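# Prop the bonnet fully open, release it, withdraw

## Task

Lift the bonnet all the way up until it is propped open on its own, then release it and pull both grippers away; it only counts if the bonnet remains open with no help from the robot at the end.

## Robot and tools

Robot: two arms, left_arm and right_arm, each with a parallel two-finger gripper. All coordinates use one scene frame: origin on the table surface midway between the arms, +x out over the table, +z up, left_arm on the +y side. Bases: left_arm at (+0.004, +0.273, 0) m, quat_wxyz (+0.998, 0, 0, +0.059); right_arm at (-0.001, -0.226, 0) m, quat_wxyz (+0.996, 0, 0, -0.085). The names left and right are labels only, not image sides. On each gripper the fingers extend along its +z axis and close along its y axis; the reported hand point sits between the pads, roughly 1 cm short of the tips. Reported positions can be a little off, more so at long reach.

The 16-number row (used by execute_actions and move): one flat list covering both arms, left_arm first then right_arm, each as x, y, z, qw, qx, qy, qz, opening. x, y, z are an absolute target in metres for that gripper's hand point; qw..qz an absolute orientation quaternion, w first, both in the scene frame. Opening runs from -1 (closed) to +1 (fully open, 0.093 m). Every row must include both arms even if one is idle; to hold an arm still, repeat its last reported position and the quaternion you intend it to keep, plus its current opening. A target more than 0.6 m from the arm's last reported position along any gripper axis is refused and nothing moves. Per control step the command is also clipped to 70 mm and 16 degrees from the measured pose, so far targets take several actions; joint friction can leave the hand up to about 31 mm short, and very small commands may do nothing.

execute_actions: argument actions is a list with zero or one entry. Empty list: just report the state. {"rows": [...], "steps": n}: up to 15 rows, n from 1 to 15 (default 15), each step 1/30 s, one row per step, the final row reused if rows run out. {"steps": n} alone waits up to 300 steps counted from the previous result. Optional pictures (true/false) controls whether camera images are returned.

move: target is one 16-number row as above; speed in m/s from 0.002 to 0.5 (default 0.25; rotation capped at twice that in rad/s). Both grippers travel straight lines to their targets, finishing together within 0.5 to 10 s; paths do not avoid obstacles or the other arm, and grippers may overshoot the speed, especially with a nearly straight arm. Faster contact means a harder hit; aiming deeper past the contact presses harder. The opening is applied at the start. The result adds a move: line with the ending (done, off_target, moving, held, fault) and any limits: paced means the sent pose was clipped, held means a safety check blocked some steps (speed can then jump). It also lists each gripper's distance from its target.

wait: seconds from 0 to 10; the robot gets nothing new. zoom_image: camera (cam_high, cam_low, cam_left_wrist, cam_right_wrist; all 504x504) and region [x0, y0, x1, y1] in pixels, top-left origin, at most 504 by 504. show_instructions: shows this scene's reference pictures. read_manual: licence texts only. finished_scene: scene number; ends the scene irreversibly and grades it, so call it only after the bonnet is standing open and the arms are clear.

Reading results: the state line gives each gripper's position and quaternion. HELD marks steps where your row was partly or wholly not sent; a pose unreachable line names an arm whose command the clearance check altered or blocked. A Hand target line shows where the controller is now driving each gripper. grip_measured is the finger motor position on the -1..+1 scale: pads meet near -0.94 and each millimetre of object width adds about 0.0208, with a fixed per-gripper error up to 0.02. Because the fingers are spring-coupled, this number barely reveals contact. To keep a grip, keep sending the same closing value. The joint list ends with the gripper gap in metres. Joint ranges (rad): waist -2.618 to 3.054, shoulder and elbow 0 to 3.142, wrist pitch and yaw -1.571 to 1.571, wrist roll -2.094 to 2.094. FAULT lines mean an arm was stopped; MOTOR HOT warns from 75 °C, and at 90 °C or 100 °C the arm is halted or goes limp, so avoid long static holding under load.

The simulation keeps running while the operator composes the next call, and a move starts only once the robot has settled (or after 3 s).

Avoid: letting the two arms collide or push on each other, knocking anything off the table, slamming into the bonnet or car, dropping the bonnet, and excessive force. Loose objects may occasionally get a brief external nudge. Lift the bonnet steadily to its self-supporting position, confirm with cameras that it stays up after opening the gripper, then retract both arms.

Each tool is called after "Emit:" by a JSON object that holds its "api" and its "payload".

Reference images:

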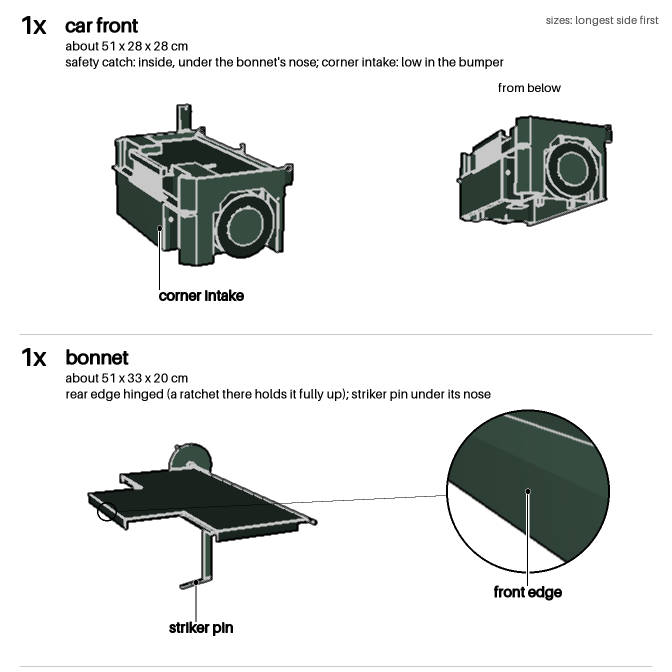

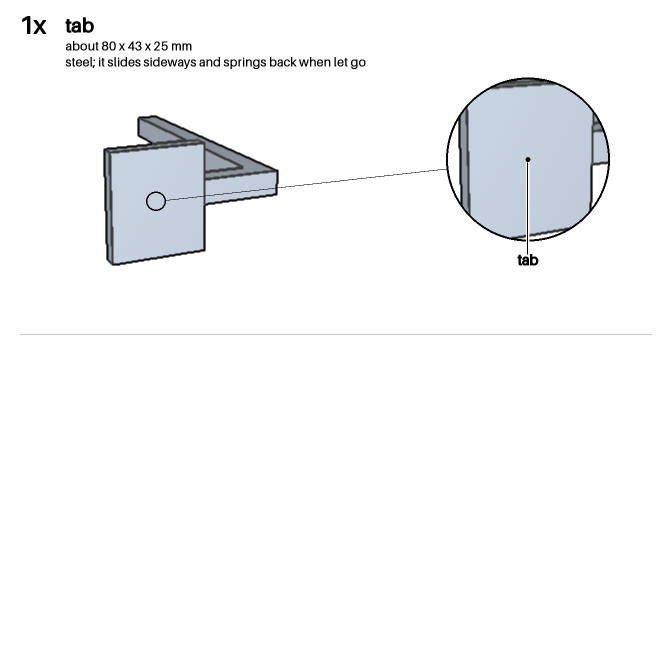

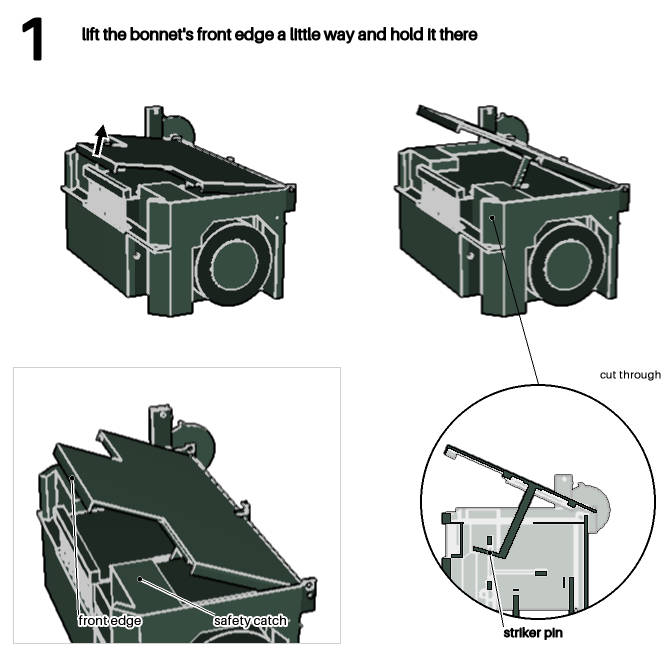

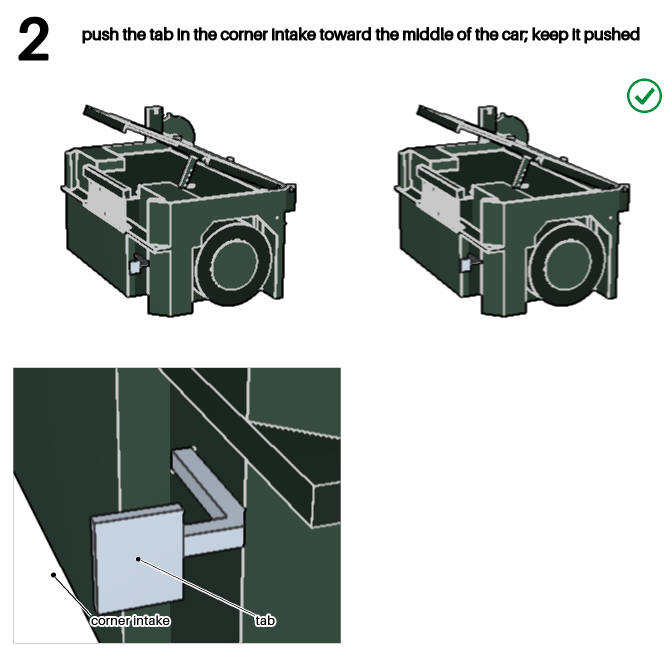

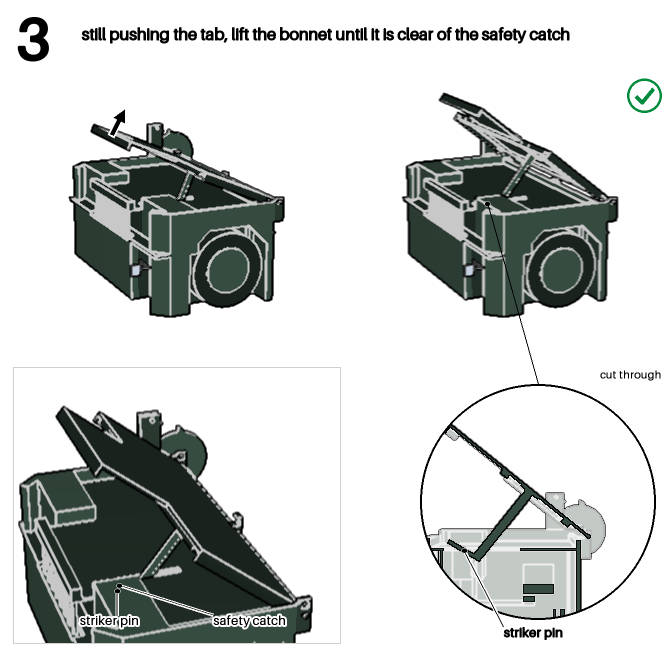

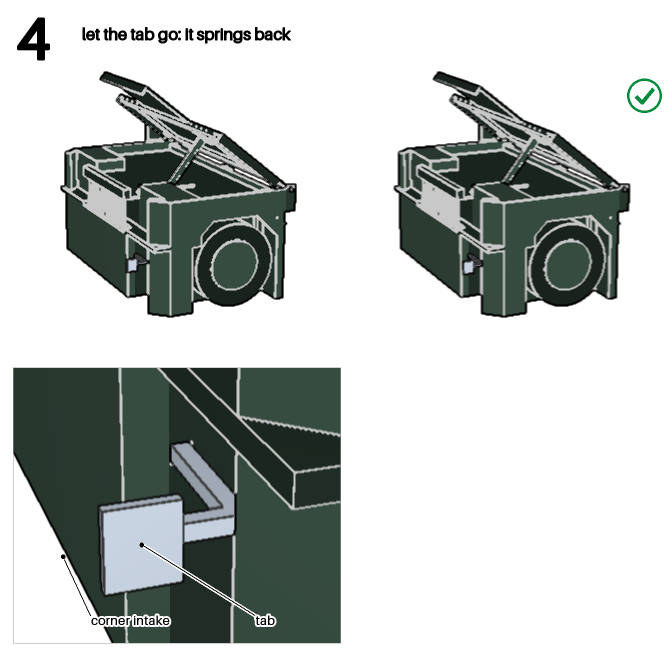

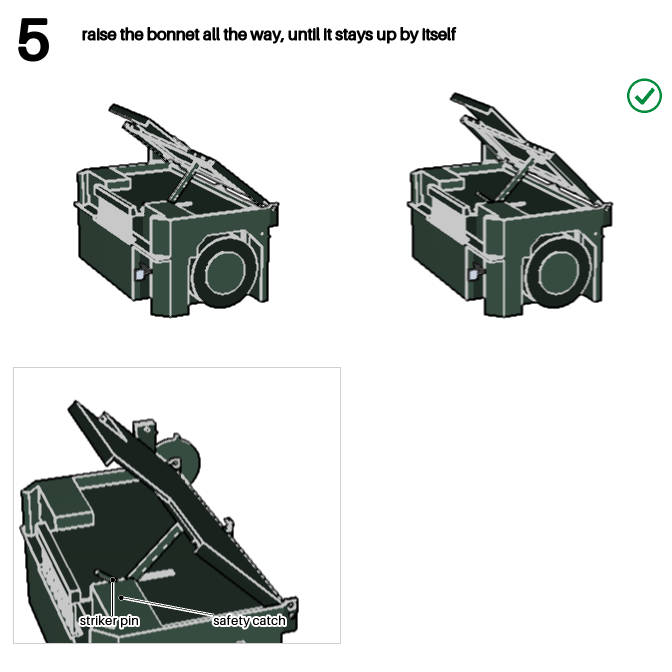

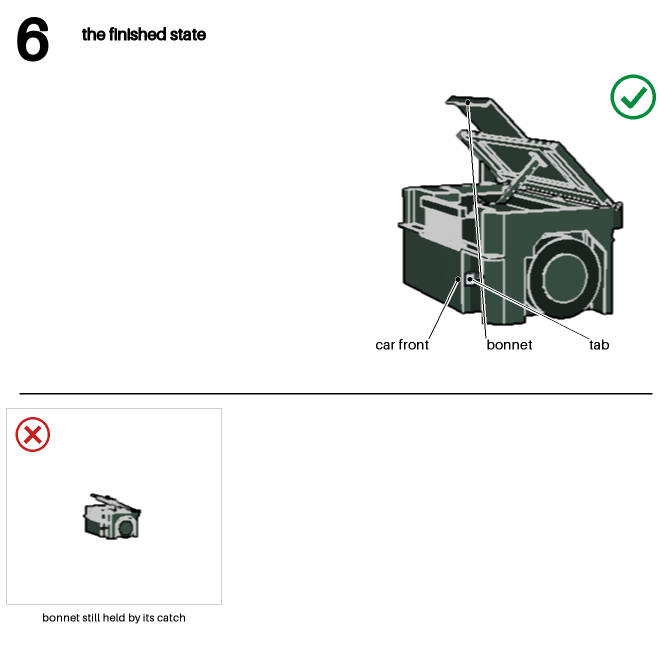

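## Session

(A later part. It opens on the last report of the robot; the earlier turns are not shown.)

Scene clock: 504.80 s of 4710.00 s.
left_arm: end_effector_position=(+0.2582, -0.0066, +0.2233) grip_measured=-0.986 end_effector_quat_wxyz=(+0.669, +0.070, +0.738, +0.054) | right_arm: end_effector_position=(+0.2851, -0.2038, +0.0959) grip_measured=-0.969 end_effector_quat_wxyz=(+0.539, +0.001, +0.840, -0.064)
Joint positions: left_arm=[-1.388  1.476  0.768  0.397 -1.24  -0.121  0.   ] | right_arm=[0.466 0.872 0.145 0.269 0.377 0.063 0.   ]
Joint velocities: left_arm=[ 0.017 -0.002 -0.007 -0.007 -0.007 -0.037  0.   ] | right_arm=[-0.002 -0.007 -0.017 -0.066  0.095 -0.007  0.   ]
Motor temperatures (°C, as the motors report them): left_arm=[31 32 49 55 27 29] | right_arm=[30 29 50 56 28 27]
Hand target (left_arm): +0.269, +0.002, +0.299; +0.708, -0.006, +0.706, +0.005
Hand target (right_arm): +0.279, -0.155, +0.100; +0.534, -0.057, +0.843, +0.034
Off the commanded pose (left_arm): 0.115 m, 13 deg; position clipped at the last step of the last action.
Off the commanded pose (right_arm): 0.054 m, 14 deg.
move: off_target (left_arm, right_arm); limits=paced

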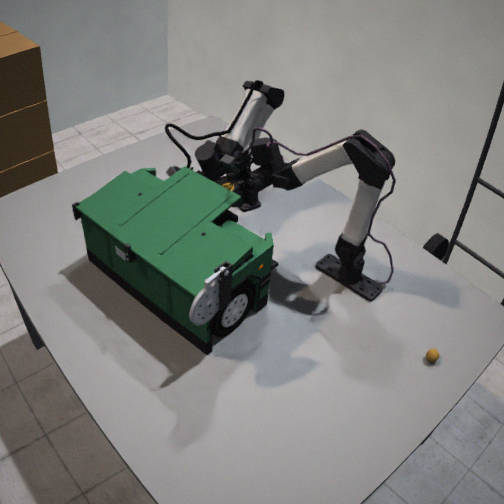

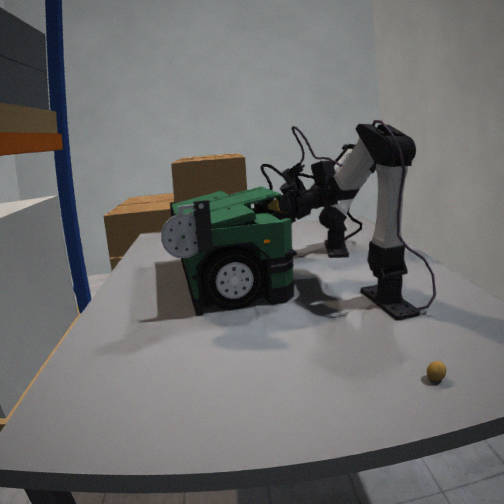

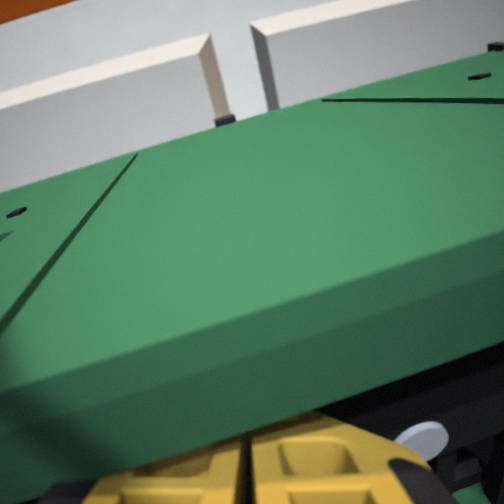

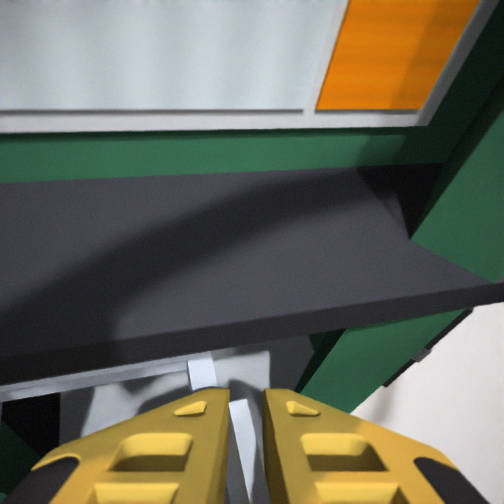

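Emit:
{"api": "move", "payload": {"target": [0.262,-0.012,0.218,0.703,-0.08,0.703,0.08,-1,0.282,-0.17,0.10,0.536,-0.059,0.841,0.038,-1], "speed": 0.05}}

Emit:
{"api": "move", "payload": {"target": [0.268,-0.012,0.285,0.74,-0.08,0.664,0.08,-1,0.282,-0.17,0.10,0.536,-0.059,0.841,0.038,-1], "speed": 0.04}}

Scene clock: 531.33 s of 4710.00 s.
left_arm: end_effector_position=(+0.2601, -0.0043, +0.2198) grip_measured=-0.985 end_effector_quat_wxyz=(+0.701, -0.092, +0.703, +0.076) | right_arm: end_effector_position=(+0.2854, -0.2046, +0.0961) grip_measured=-0.969 end_effector_quat_wxyz=(+0.536, -0.014, +0.843, -0.040)
Joint positions: left_arm=[-1.407  1.692  0.829  0.755 -1.526 -0.13   0.   ] | right_arm=[0.394 0.842 0.145 0.246 0.255 0.031 0.   ]
Joint velocities: left_arm=[ 0.007  0.007  0.007  0.081 -0.022  0.066  0.   ] | right_arm=[-0.012 -0.007 -0.007 -0.037 -0.051 -0.007  0.   ]
Motor temperatures (°C, as the motors report them): left_arm=[30 36 56 62 26 30] | right_arm=[34 30 51 51 30 27]
Hand target (left_arm): +0.261, -0.011, +0.216; +0.701, -0.081, +0.705, +0.080
Hand target (right_arm): +0.281, -0.172, +0.100; +0.536, -0.057, +0.842, +0.034
Off the commanded pose (left_arm): 0.008 m, 1 deg.
Off the commanded pose (right_arm): 0.035 m, 10 deg.
After step 90, 20.10 s passed at rest.
move: off_target (right_arm)

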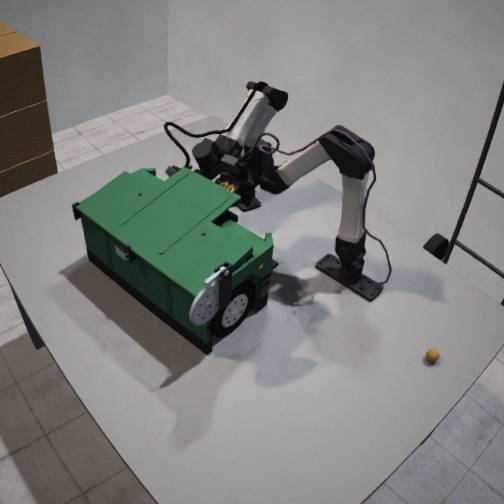

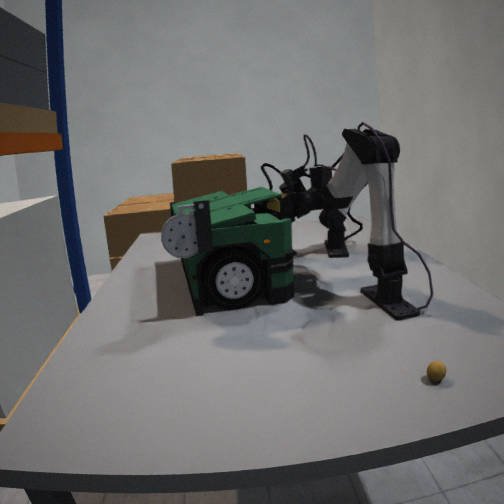

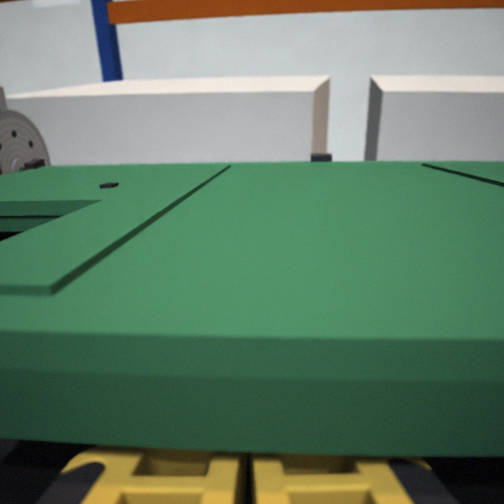

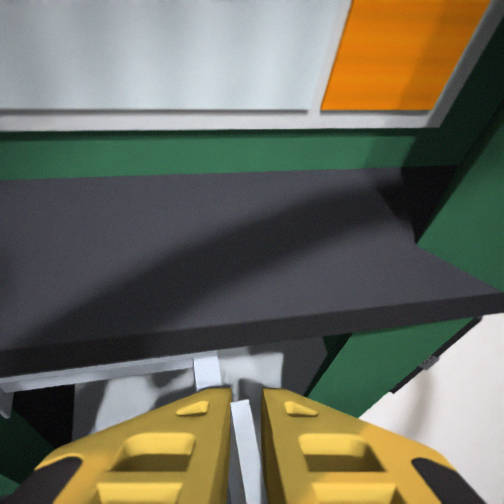

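Scene clock: 533.83 s of 4710.00 s.
left_arm: end_effector_position=(+0.2600, -0.0029, +0.2241) grip_measured=-0.986 end_effector_quat_wxyz=(+0.693, -0.046, +0.707, +0.132) | right_arm: end_effector_position=(+0.2855, -0.2047, +0.0959) grip_measured=-0.969 end_effector_quat_wxyz=(+0.536, -0.017, +0.843, -0.041)
Joint positions: left_arm=[-1.406  1.684  0.844  0.721 -1.541  0.004  0.   ] | right_arm=[0.39  0.842 0.145 0.246 0.25  0.023 0.   ]
Joint velocities: left_arm=[-0.007 -0.007  0.032 -0.168  0.007 -0.081  0.   ] | right_arm=[ 0.012 -0.002 -0.017 -0.051  0.022 -0.007  0.   ]
Motor temperatures (°C, as the motors report them): left_arm=[30 36 56 61 26 30] | right_arm=[33 30 51 51 30 27]
Hand target (left_arm): +0.264, -0.005, +0.284; +0.705, -0.088, +0.699, +0.077
Hand target (right_arm): +0.281, -0.172, +0.100; +0.535, -0.057, +0.842, +0.034
Off the commanded pose (left_arm): 0.062 m, 10 deg.
Off the commanded pose (right_arm): 0.035 m, 10 deg.
move: off_target (left_arm, right_arm)

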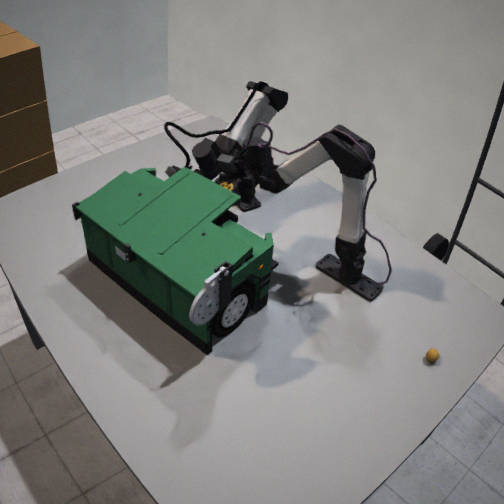

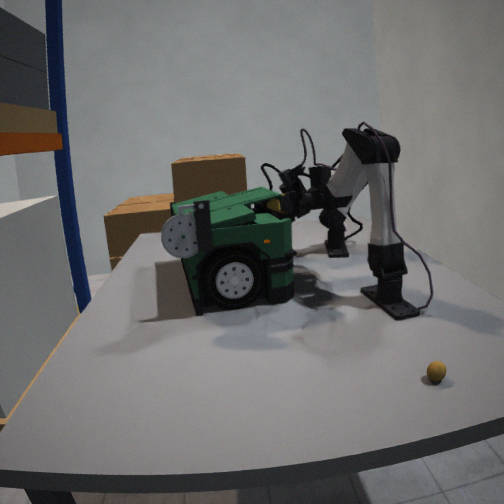

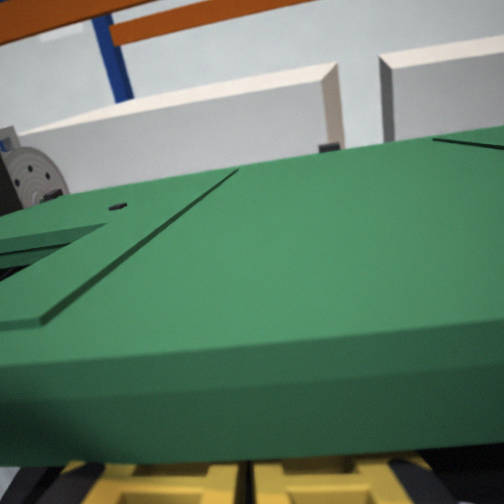

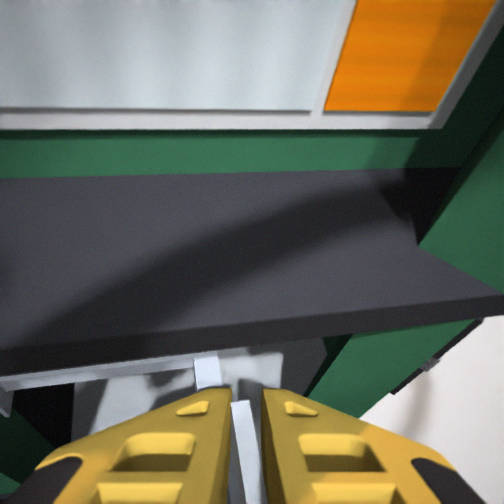

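Emit:
{"api": "execute_actions", "payload": {"actions": [{"rows":[[0.268,-0.012,0.32,0.72,-0.08,0.685,0.08,-1,0.282,-0.17,0.10,0.536,-0.059,0.841,0.038,-1]],"steps":15}]}}

Emit:
{"api": "execute_actions", "payload": {"actions": [{"rows":[[0.268,-0.012,0.32,0.72,-0.08,0.685,0.08,-1,0.282,-0.17,0.10,0.536,-0.059,0.841,0.038,-1]],"steps":15}]}}

Scene clock: 538.37 s of 4710.00 s.
left_arm: end_effector_position=(+0.2635, -0.0050, +0.2720) grip_measured=-0.986 end_effector_quat_wxyz=(+0.694, -0.048, +0.707, +0.125) | right_arm: end_effector_position=(+0.2841, -0.1968, +0.0962) grip_measured=-0.969 end_effector_quat_wxyz=(+0.536, -0.030, +0.844, -0.023)
Joint positions: left_arm=[-1.398  1.597  0.963  0.528 -1.526  0.005  0.   ] | right_arm=[0.396 0.828 0.145 0.232 0.212 0.023 0.   ]
Joint velocities: left_arm=[-0.017 -0.159  0.505 -0.007 -0.066  0.227  0.   ] | right_arm=[-0.012 -0.012 -0.002 -0.007 -0.022  0.007  0.   ]
Motor temperatures (°C, as the motors report them): left_arm=[30 38 57 60 26 30] | right_arm=[33 30 51 51 30 27]
Hand target (left_arm): +0.265, -0.005, +0.319; +0.704, -0.084, +0.700, +0.078
Hand target (right_arm): +0.281, -0.171, +0.100; +0.535, -0.058, +0.842, +0.036
Off the commanded pose (left_arm): 0.049 m, 7 deg.
Off the commanded pose (right_arm): 0.027 m, 8 deg.
Steps of this call (steps 1 to 90: nothing new was sent; then 1.03 s passed at rest; steps 91 to 105: all 15 steps of this action). Readings (end_effector_position):
91: left_arm (+0.2600, -0.0026, +0.2250) | right_arm (+0.2855, -0.2047, +0.0959)
92: left_arm (+0.2599, -0.0025, +0.2249) | right_arm (+0.2855, -0.2047, +0.0959)
94: left_arm (+0.2598, -0.0024, +0.2248) | right_arm (+0.2855, -0.2047, +0.0959)
98: left_arm (+0.2598, -0.0024, +0.2258) | right_arm (+0.2855, -0.2047, +0.0959)
105: the state above

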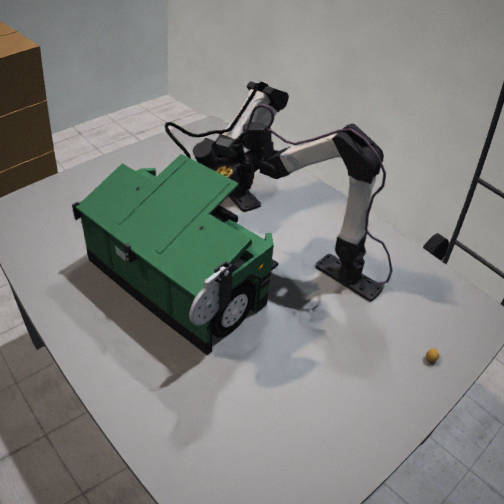

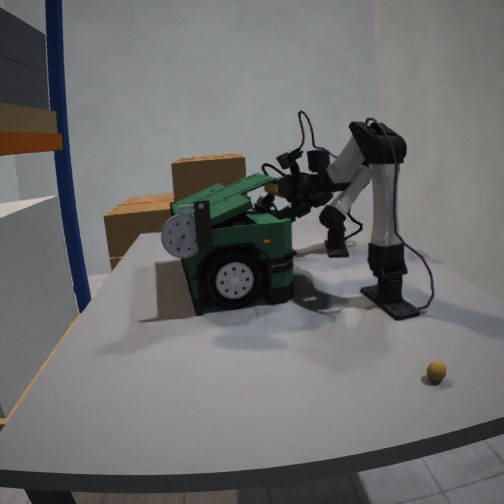

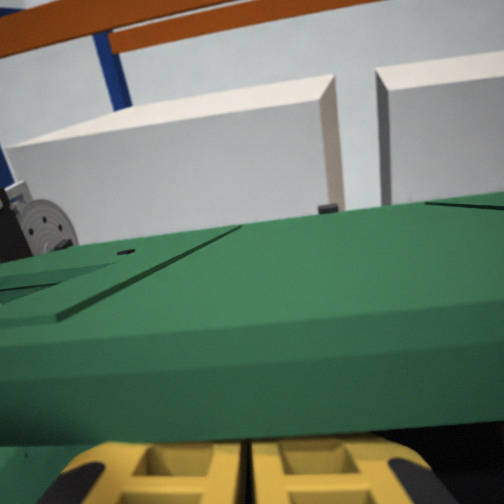

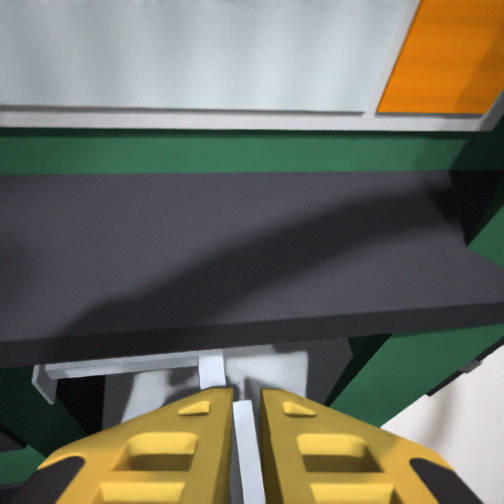

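Scene clock: 538.87 s of 4710.00 s.
left_arm: end_effector_position=(+0.2641, -0.0069, +0.2851) grip_measured=-0.986 end_effector_quat_wxyz=(+0.694, -0.046, +0.707, +0.131) | right_arm: end_effector_position=(+0.2841, -0.1968, +0.0962) grip_measured=-0.969 end_effector_quat_wxyz=(+0.536, -0.030, +0.844, -0.023)
Joint positions: left_arm=[-1.398  1.592  1.     0.527 -1.531  0.057  0.   ] | right_arm=[0.396 0.828 0.145 0.232 0.212 0.023 0.   ]
Joint velocities: left_arm=[ 0.007 -0.017  0.007 -0.051 -0.007  0.022  0.   ] | right_arm=[-0.017 -0.012 -0.007  0.051 -0.007 -0.066  0.   ]
Motor temperatures (°C, as the motors report them): left_arm=[30 38 57 60 26 30] | right_arm=[33 30 51 51 30 27]
Hand target (left_arm): +0.266, -0.009, +0.320; +0.705, -0.082, +0.700, +0.078
Hand target (right_arm): +0.281, -0.171, +0.100; +0.535, -0.058, +0.842, +0.036
Off the commanded pose (left_arm): 0.035 m, 8 deg.
Off the commanded pose (right_arm): 0.027 m, 8 deg.
Steps of this call (steps 1 to 15: all 15 steps of this action). Readings (end_effector_position):
1: left_arm (+0.2638, -0.0060, +0.2783) | right_arm (+0.2841, -0.1968, +0.0962)
2: left_arm (+0.2641, -0.0069, +0.2824) | right_arm (+0.2841, -0.1968, +0.0962)
4: left_arm (+0.2643, -0.0073, +0.2852) | right_arm (+0.2841, -0.1968, +0.0962)
8: left_arm (+0.2642, -0.0070, +0.2851) | right_arm (+0.2841, -0.1968, +0.0962)
15: the state above

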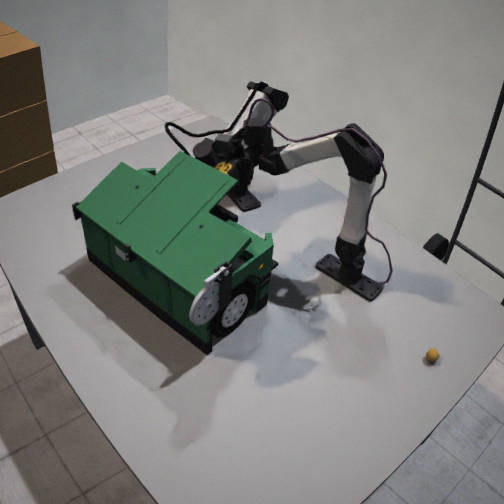

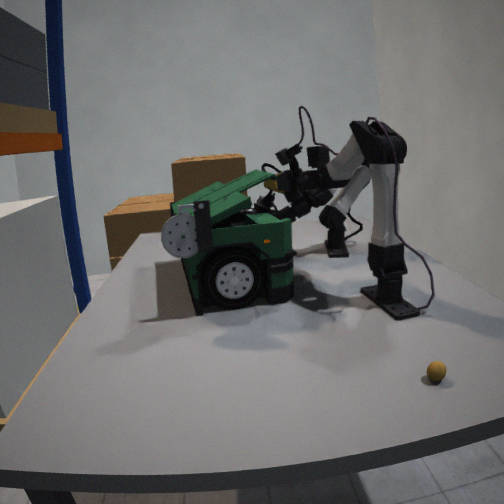

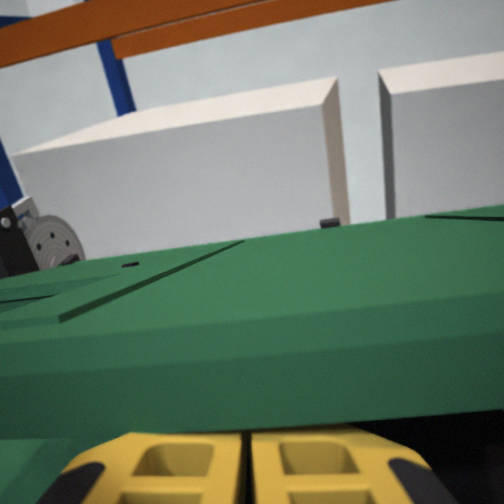

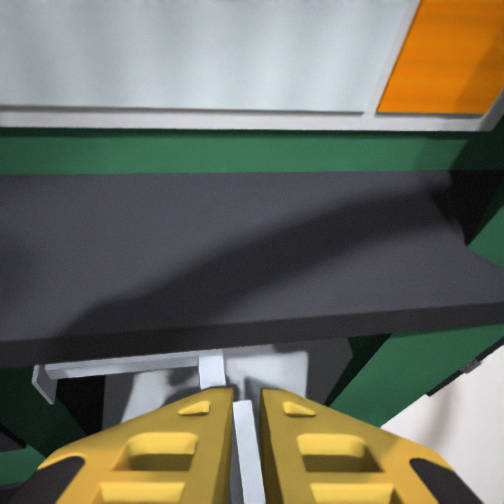

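Emit:
{"api": "execute_actions", "payload": {"actions": [{"rows":[[0.272,-0.012,0.335,0.72,-0.08,0.685,0.08,-1,0.282,-0.15,0.10,0.536,-0.059,0.841,0.038,-1],[0.274,-0.012,0.345,0.72,-0.08,0.685,0.08,-1,0.282,-0.15,0.10,0.536,-0.059,0.841,0.038,-1],[0.276,-0.012,0.355,0.72,-0.08,0.685,0.08,-1,0.282,-0.15,0.10,0.536,-0.059,0.841,0.038,-1]],"steps":15}]}}

Emit:
{"api": "execute_actions", "payload": {"actions": [{"rows":[[0.285,-0.012,0.375,0.72,-0.08,0.685,0.08,-1,0.282,-0.15,0.10,0.536,-0.059,0.841,0.038,-1],[0.288,-0.012,0.39,0.72,-0.08,0.685,0.08,-1,0.282,-0.15,0.10,0.536,-0.059,0.841,0.038,-1]],"steps":15}]}}

Scene clock: 544.23 s of 4710.00 s.
left_arm: end_effector_position=(+0.2721, -0.0066, +0.3131) grip_measured=-0.986 end_effector_quat_wxyz=(+0.692, -0.050, +0.706, +0.144) | right_arm: end_effector_position=(+0.2837, -0.1960, +0.0962) grip_measured=-0.969 end_effector_quat_wxyz=(+0.537, -0.010, +0.842, -0.048)
Joint positions: left_arm=[-1.376  1.586  1.093  0.477 -1.532  0.119  0.   ] | right_arm=[0.479 0.857 0.151 0.244 0.35  0.068 0.   ]
Joint velocities: left_arm=[ 0.002 -0.022 -0.012 -0.007 -0.007  0.051  0.   ] | right_arm=[ 0.012 -0.032 -0.007  0.037  0.051 -0.022  0.   ]
Motor temperatures (°C, as the motors report them): left_arm=[30 38 57 60 26 30] | right_arm=[33 30 51 51 30 27]
Hand target (left_arm): +0.273, -0.007, +0.355; +0.708, -0.082, +0.697, +0.078
Hand target (right_arm): +0.279, -0.154, +0.101; +0.534, -0.058, +0.843, +0.036
Off the commanded pose (left_arm): 0.042 m, 9 deg.
Off the commanded pose (right_arm): 0.046 m, 11 deg.
Steps of this call (steps 1 to 90: nothing new was sent; then 1.87 s passed at rest; steps 91 to 105: all 15 steps of this action). Readings (end_effector_position):
91: left_arm (+0.2645, -0.0067, +0.2857) | right_arm (+0.2837, -0.1955, +0.0962)
92: left_arm (+0.2650, -0.0064, +0.2875) | right_arm (+0.2836, -0.1956, +0.0959)
94: left_arm (+0.2678, -0.0056, +0.2952) | right_arm (+0.2837, -0.1957, +0.0961)
98: left_arm (+0.2719, -0.0062, +0.3111) | right_arm (+0.2836, -0.1959, +0.0960)
105: the state above

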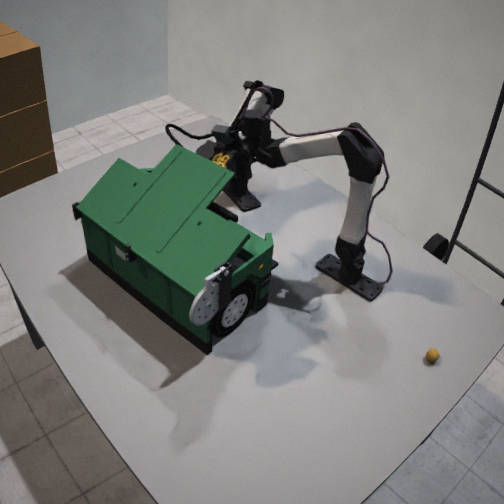

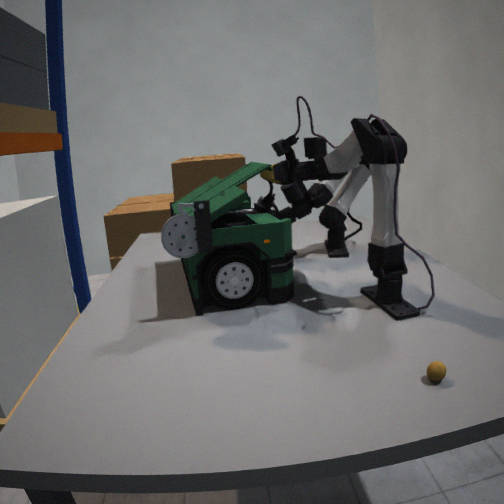

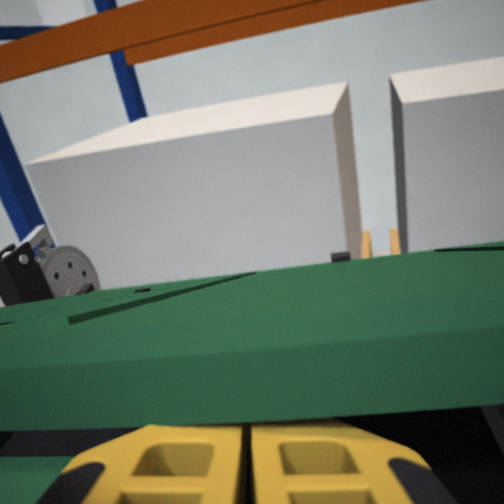

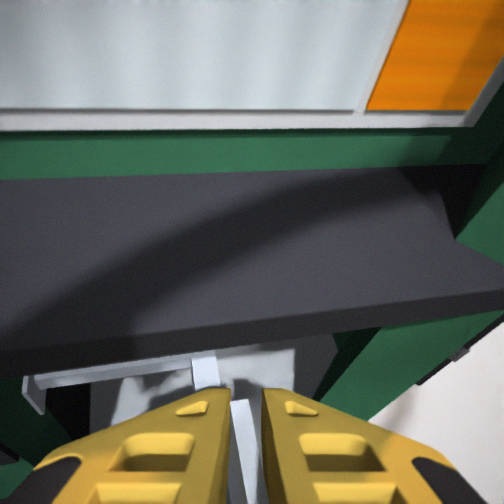

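Scene clock: 544.73 s of 4710.00 s.
left_arm: end_effector_position=(+0.2846, -0.0062, +0.3472) grip_measured=-0.986 end_effector_quat_wxyz=(+0.692, -0.051, +0.704, +0.150) | right_arm: end_effector_position=(+0.2837, -0.1959, +0.0962) grip_measured=-0.969 end_effector_quat_wxyz=(+0.537, -0.009, +0.842, -0.048)
Joint positions: left_arm=[-1.341  1.586  1.21   0.421 -1.509  0.187  0.   ] | right_arm=[0.479 0.857 0.151 0.244 0.351 0.069 0.   ]
Joint velocities: left_arm=[-0.012 -0.027  0.002 -0.051 -0.11   0.066  0.   ] | right_arm=[-0.012  0.012 -0.022 -0.037  0.051  0.007  0.   ]
Motor temperatures (°C, as the motors report them): left_arm=[30 38 57 59 26 30] | right_arm=[33 30 51 51 30 27]
Hand target (left_arm): +0.285, -0.007, +0.390; +0.713, -0.081, +0.692, +0.078
Hand target (right_arm): +0.279, -0.154, +0.101; +0.534, -0.058, +0.843, +0.036
Off the commanded pose (left_arm): 0.043 m, 10 deg.
Off the commanded pose (right_arm): 0.046 m, 11 deg.
Steps of this call (steps 1 to 15: all 15 steps of this action). Readings (end_effector_position):
1: left_arm (+0.2727, -0.0062, +0.3147) | right_arm (+0.2837, -0.1960, +0.0962)
2: left_arm (+0.2739, -0.0057, +0.3180) | right_arm (+0.2837, -0.1959, +0.0962)
4: left_arm (+0.2790, -0.0050, +0.3292) | right_arm (+0.2837, -0.1959, +0.0962)
8: left_arm (+0.2842, -0.0063, +0.3459) | right_arm (+0.2837, -0.1959, +0.0962)
15: the state above

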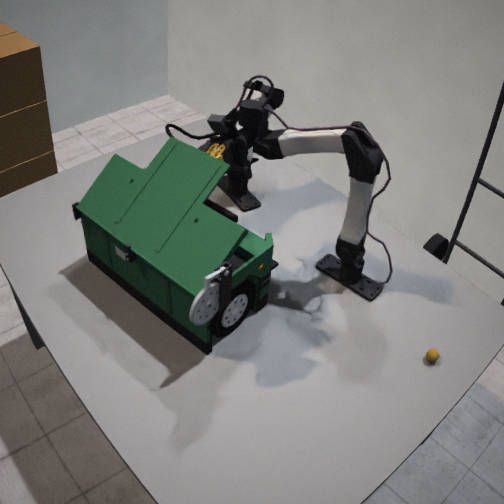

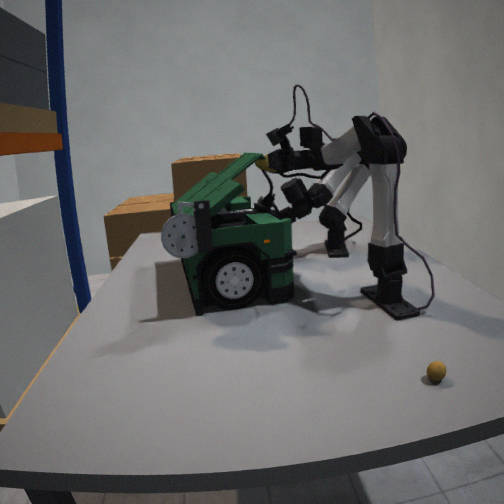

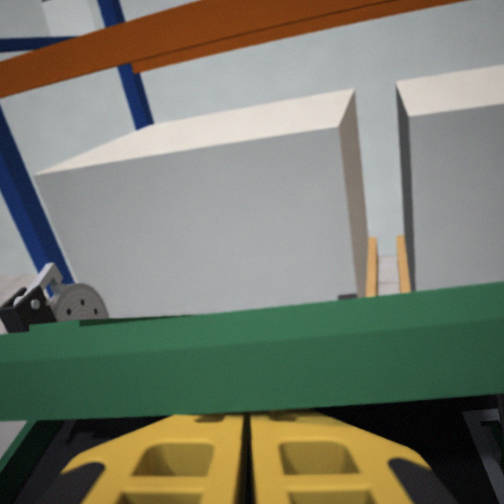

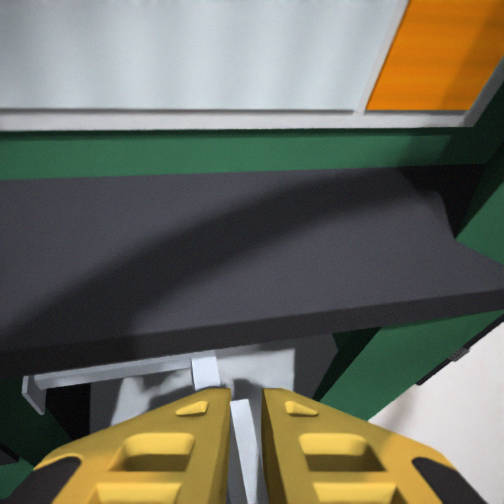

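Emit:
{"api": "execute_actions", "payload": {"actions": [{"rows":[[0.298,-0.012,0.405,0.73,-0.08,0.675,0.08,-1,0.284,-0.205,0.097,0.536,-0.059,0.841,0.038,-1],[0.303,-0.012,0.42,0.73,-0.08,0.675,0.08,-1,0.284,-0.21,0.096,0.536,-0.059,0.841,0.038,-1],[0.306,-0.012,0.43,0.73,-0.08,0.675,0.08,-1,0.284,-0.21,0.096,0.536,-0.059,0.841,0.038,-0.2]],"steps":15}]}}

Emit:
{"api": "execute_actions", "payload": {"actions": [{"rows":[[0.325,-0.012,0.45,0.74,-0.08,0.665,0.08,-1,0.26,-0.21,0.10,0.536,-0.059,0.841,0.038,-0.2],[0.33,-0.012,0.465,0.74,-0.08,0.665,0.08,-1,0.23,-0.21,0.11,0.536,-0.059,0.841,0.038,-0.2]],"steps":15}]}}

Scene clock: 550.93 s of 4710.00 s.
left_arm: end_effector_position=(+0.3013, -0.0055, +0.3910) grip_measured=-0.986 end_effector_quat_wxyz=(+0.698, -0.048, +0.699, +0.149) | right_arm: end_effector_position=(+0.2862, -0.2137, +0.1006) grip_measured=-0.202 end_effector_quat_wxyz=(+0.542, -0.047, +0.839, +0.025)
Joint positions: left_arm=[-1.295  1.596  1.351  0.407 -1.454  0.301  0.   ] | right_arm=[ 0.145  0.804  0.144  0.232 -0.115 -0.063  0.036]
Joint velocities: left_arm=[-0.017  0.002  0.002 -0.051  0.051  0.095  0.   ] | right_arm=[-0.037 -0.022  0.002 -0.022 -0.168 -0.125  0.   ]
Motor temperatures (°C, as the motors report them): left_arm=[29 39 58 59 26 29] | right_arm=[33 30 51 50 30 27]
Hand target (left_arm): +0.302, -0.007, +0.429; +0.724, -0.080, +0.681, +0.078
Hand target (right_arm): +0.284, -0.210, +0.097; +0.536, -0.060, +0.841, +0.035
Off the commanded pose (left_arm): 0.040 m, 10 deg.
Off the commanded pose (right_arm): 0.006 m, 2 deg.
Steps of this call (steps 1 to 90: nothing new was sent; then 2.70 s passed at rest; steps 91 to 105: all 15 steps of this action). Readings (end_effector_position):
91: left_arm (+0.2852, -0.0056, +0.3484) | right_arm (+0.2848, -0.2007, +0.0966)
92: left_arm (+0.2866, -0.0050, +0.3519) | right_arm (+0.2854, -0.2066, +0.0967)
94: left_arm (+0.2929, -0.0040, +0.3630) | right_arm (+0.2863, -0.2183, +0.0983)
98: left_arm (+0.3003, -0.0042, +0.3855) | right_arm (+0.2868, -0.2238, +0.1002)
105: the state above

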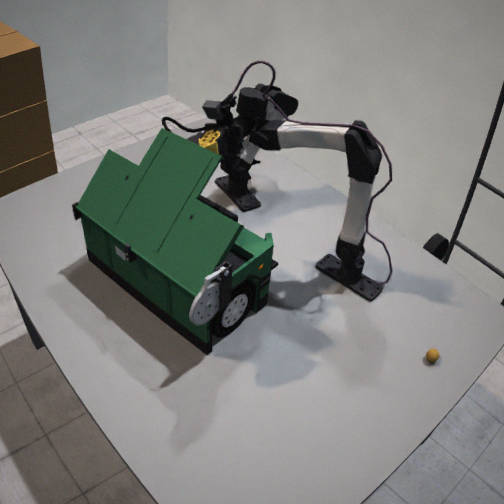

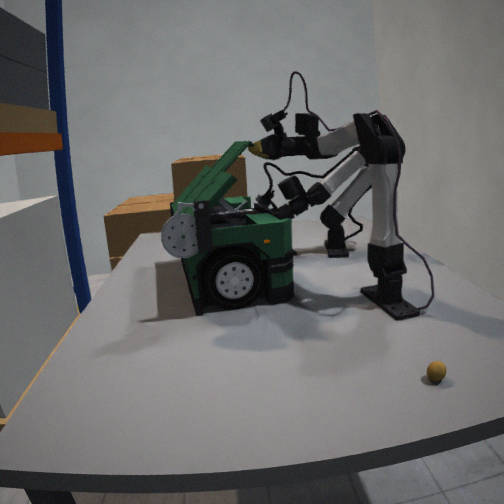

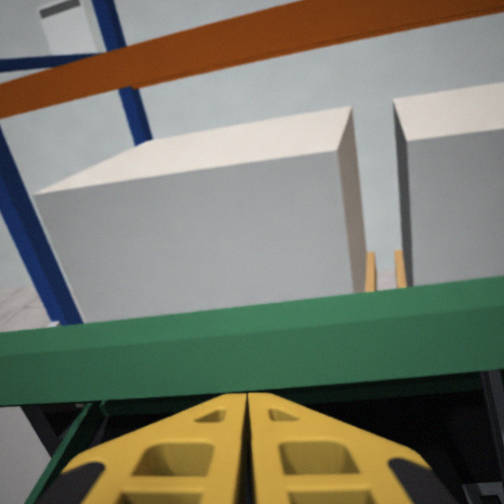

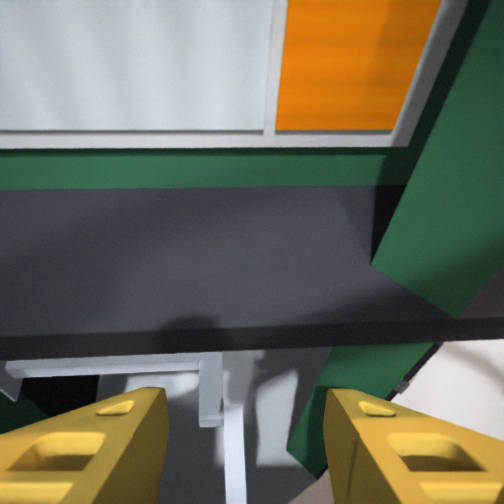

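Scene clock: 551.43 s of 4710.00 s.
left_arm: end_effector_position=(+0.3229, -0.0036, +0.4644) grip_measured=-0.986 end_effector_quat_wxyz=(+0.735, -0.086, +0.668, +0.081) | right_arm: end_effector_position=(+0.2433, -0.2101, +0.1089) grip_measured=-0.202 end_effector_quat_wxyz=(+0.551, -0.054, +0.832, +0.035)
Joint positions: left_arm=[-1.232  1.632  1.56   0.481 -1.333  0.381  0.   ] | right_arm=[ 0.128  0.329  0.108 -0.184 -0.156 -0.068  0.036]
Joint velocities: left_arm=[ 0.007  0.066  0.022 -0.037  0.11  -0.066  0.   ] | right_arm=[-0.085 -0.339 -0.007 -0.652 -0.11  -0.037  0.   ]
Motor temperatures (°C, as the motors report them): left_arm=[29 39 58 59 26 29] | right_arm=[33 30 51 50 30 27]
Hand target (left_arm): +0.329, -0.011, +0.465; +0.739, -0.080, +0.665, +0.079
Hand target (right_arm): +0.236, -0.210, +0.108; +0.537, -0.058, +0.841, +0.037
Off the commanded pose (left_arm): 0.011 m, 1 deg.
Off the commanded pose (right_arm): 0.013 m, 2 deg.
Steps of this call (steps 1 to 15: all 15 steps of this action). Readings (end_effector_position):
1: left_arm (+0.3027, -0.0050, +0.3925) | right_arm (+0.2845, -0.2130, +0.1013)
2: left_arm (+0.3054, -0.0046, +0.3966) | right_arm (+0.2801, -0.2121, +0.1041)
4: left_arm (+0.3137, -0.0041, +0.4089) | right_arm (+0.2711, -0.2106, +0.1146)
8: left_arm (+0.3185, -0.0061, +0.4394) | right_arm (+0.2596, -0.2088, +0.1285)
15: the state above

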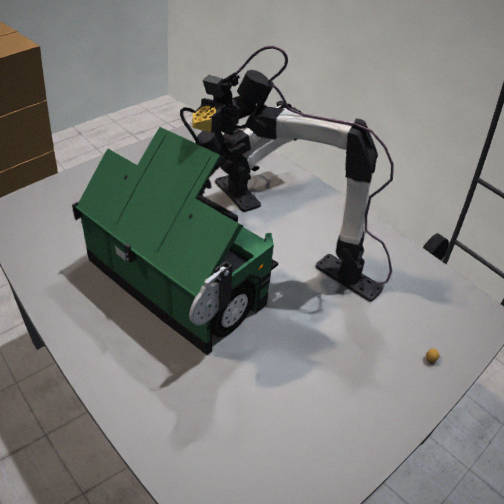

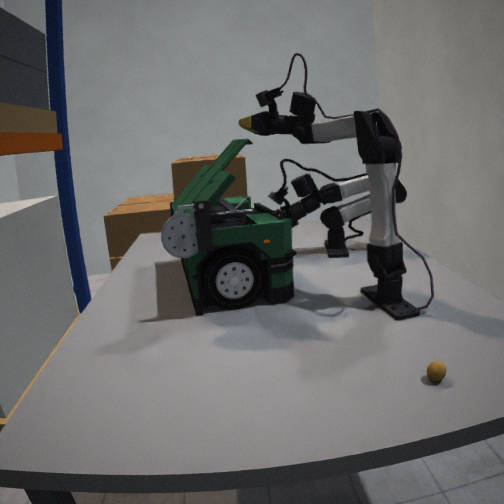

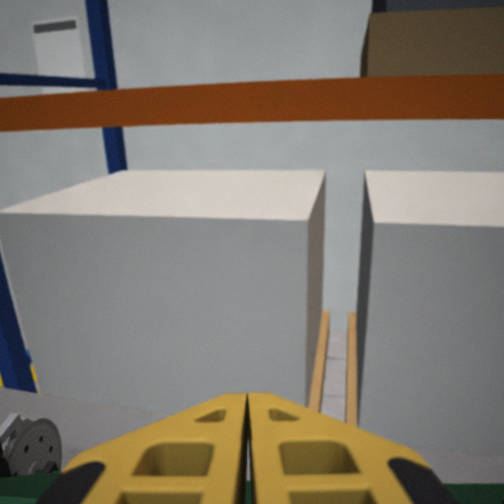

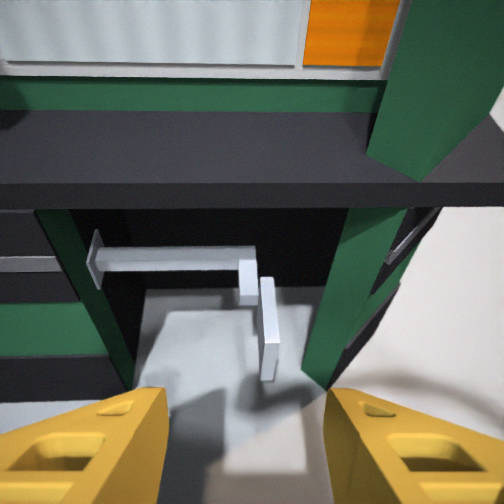

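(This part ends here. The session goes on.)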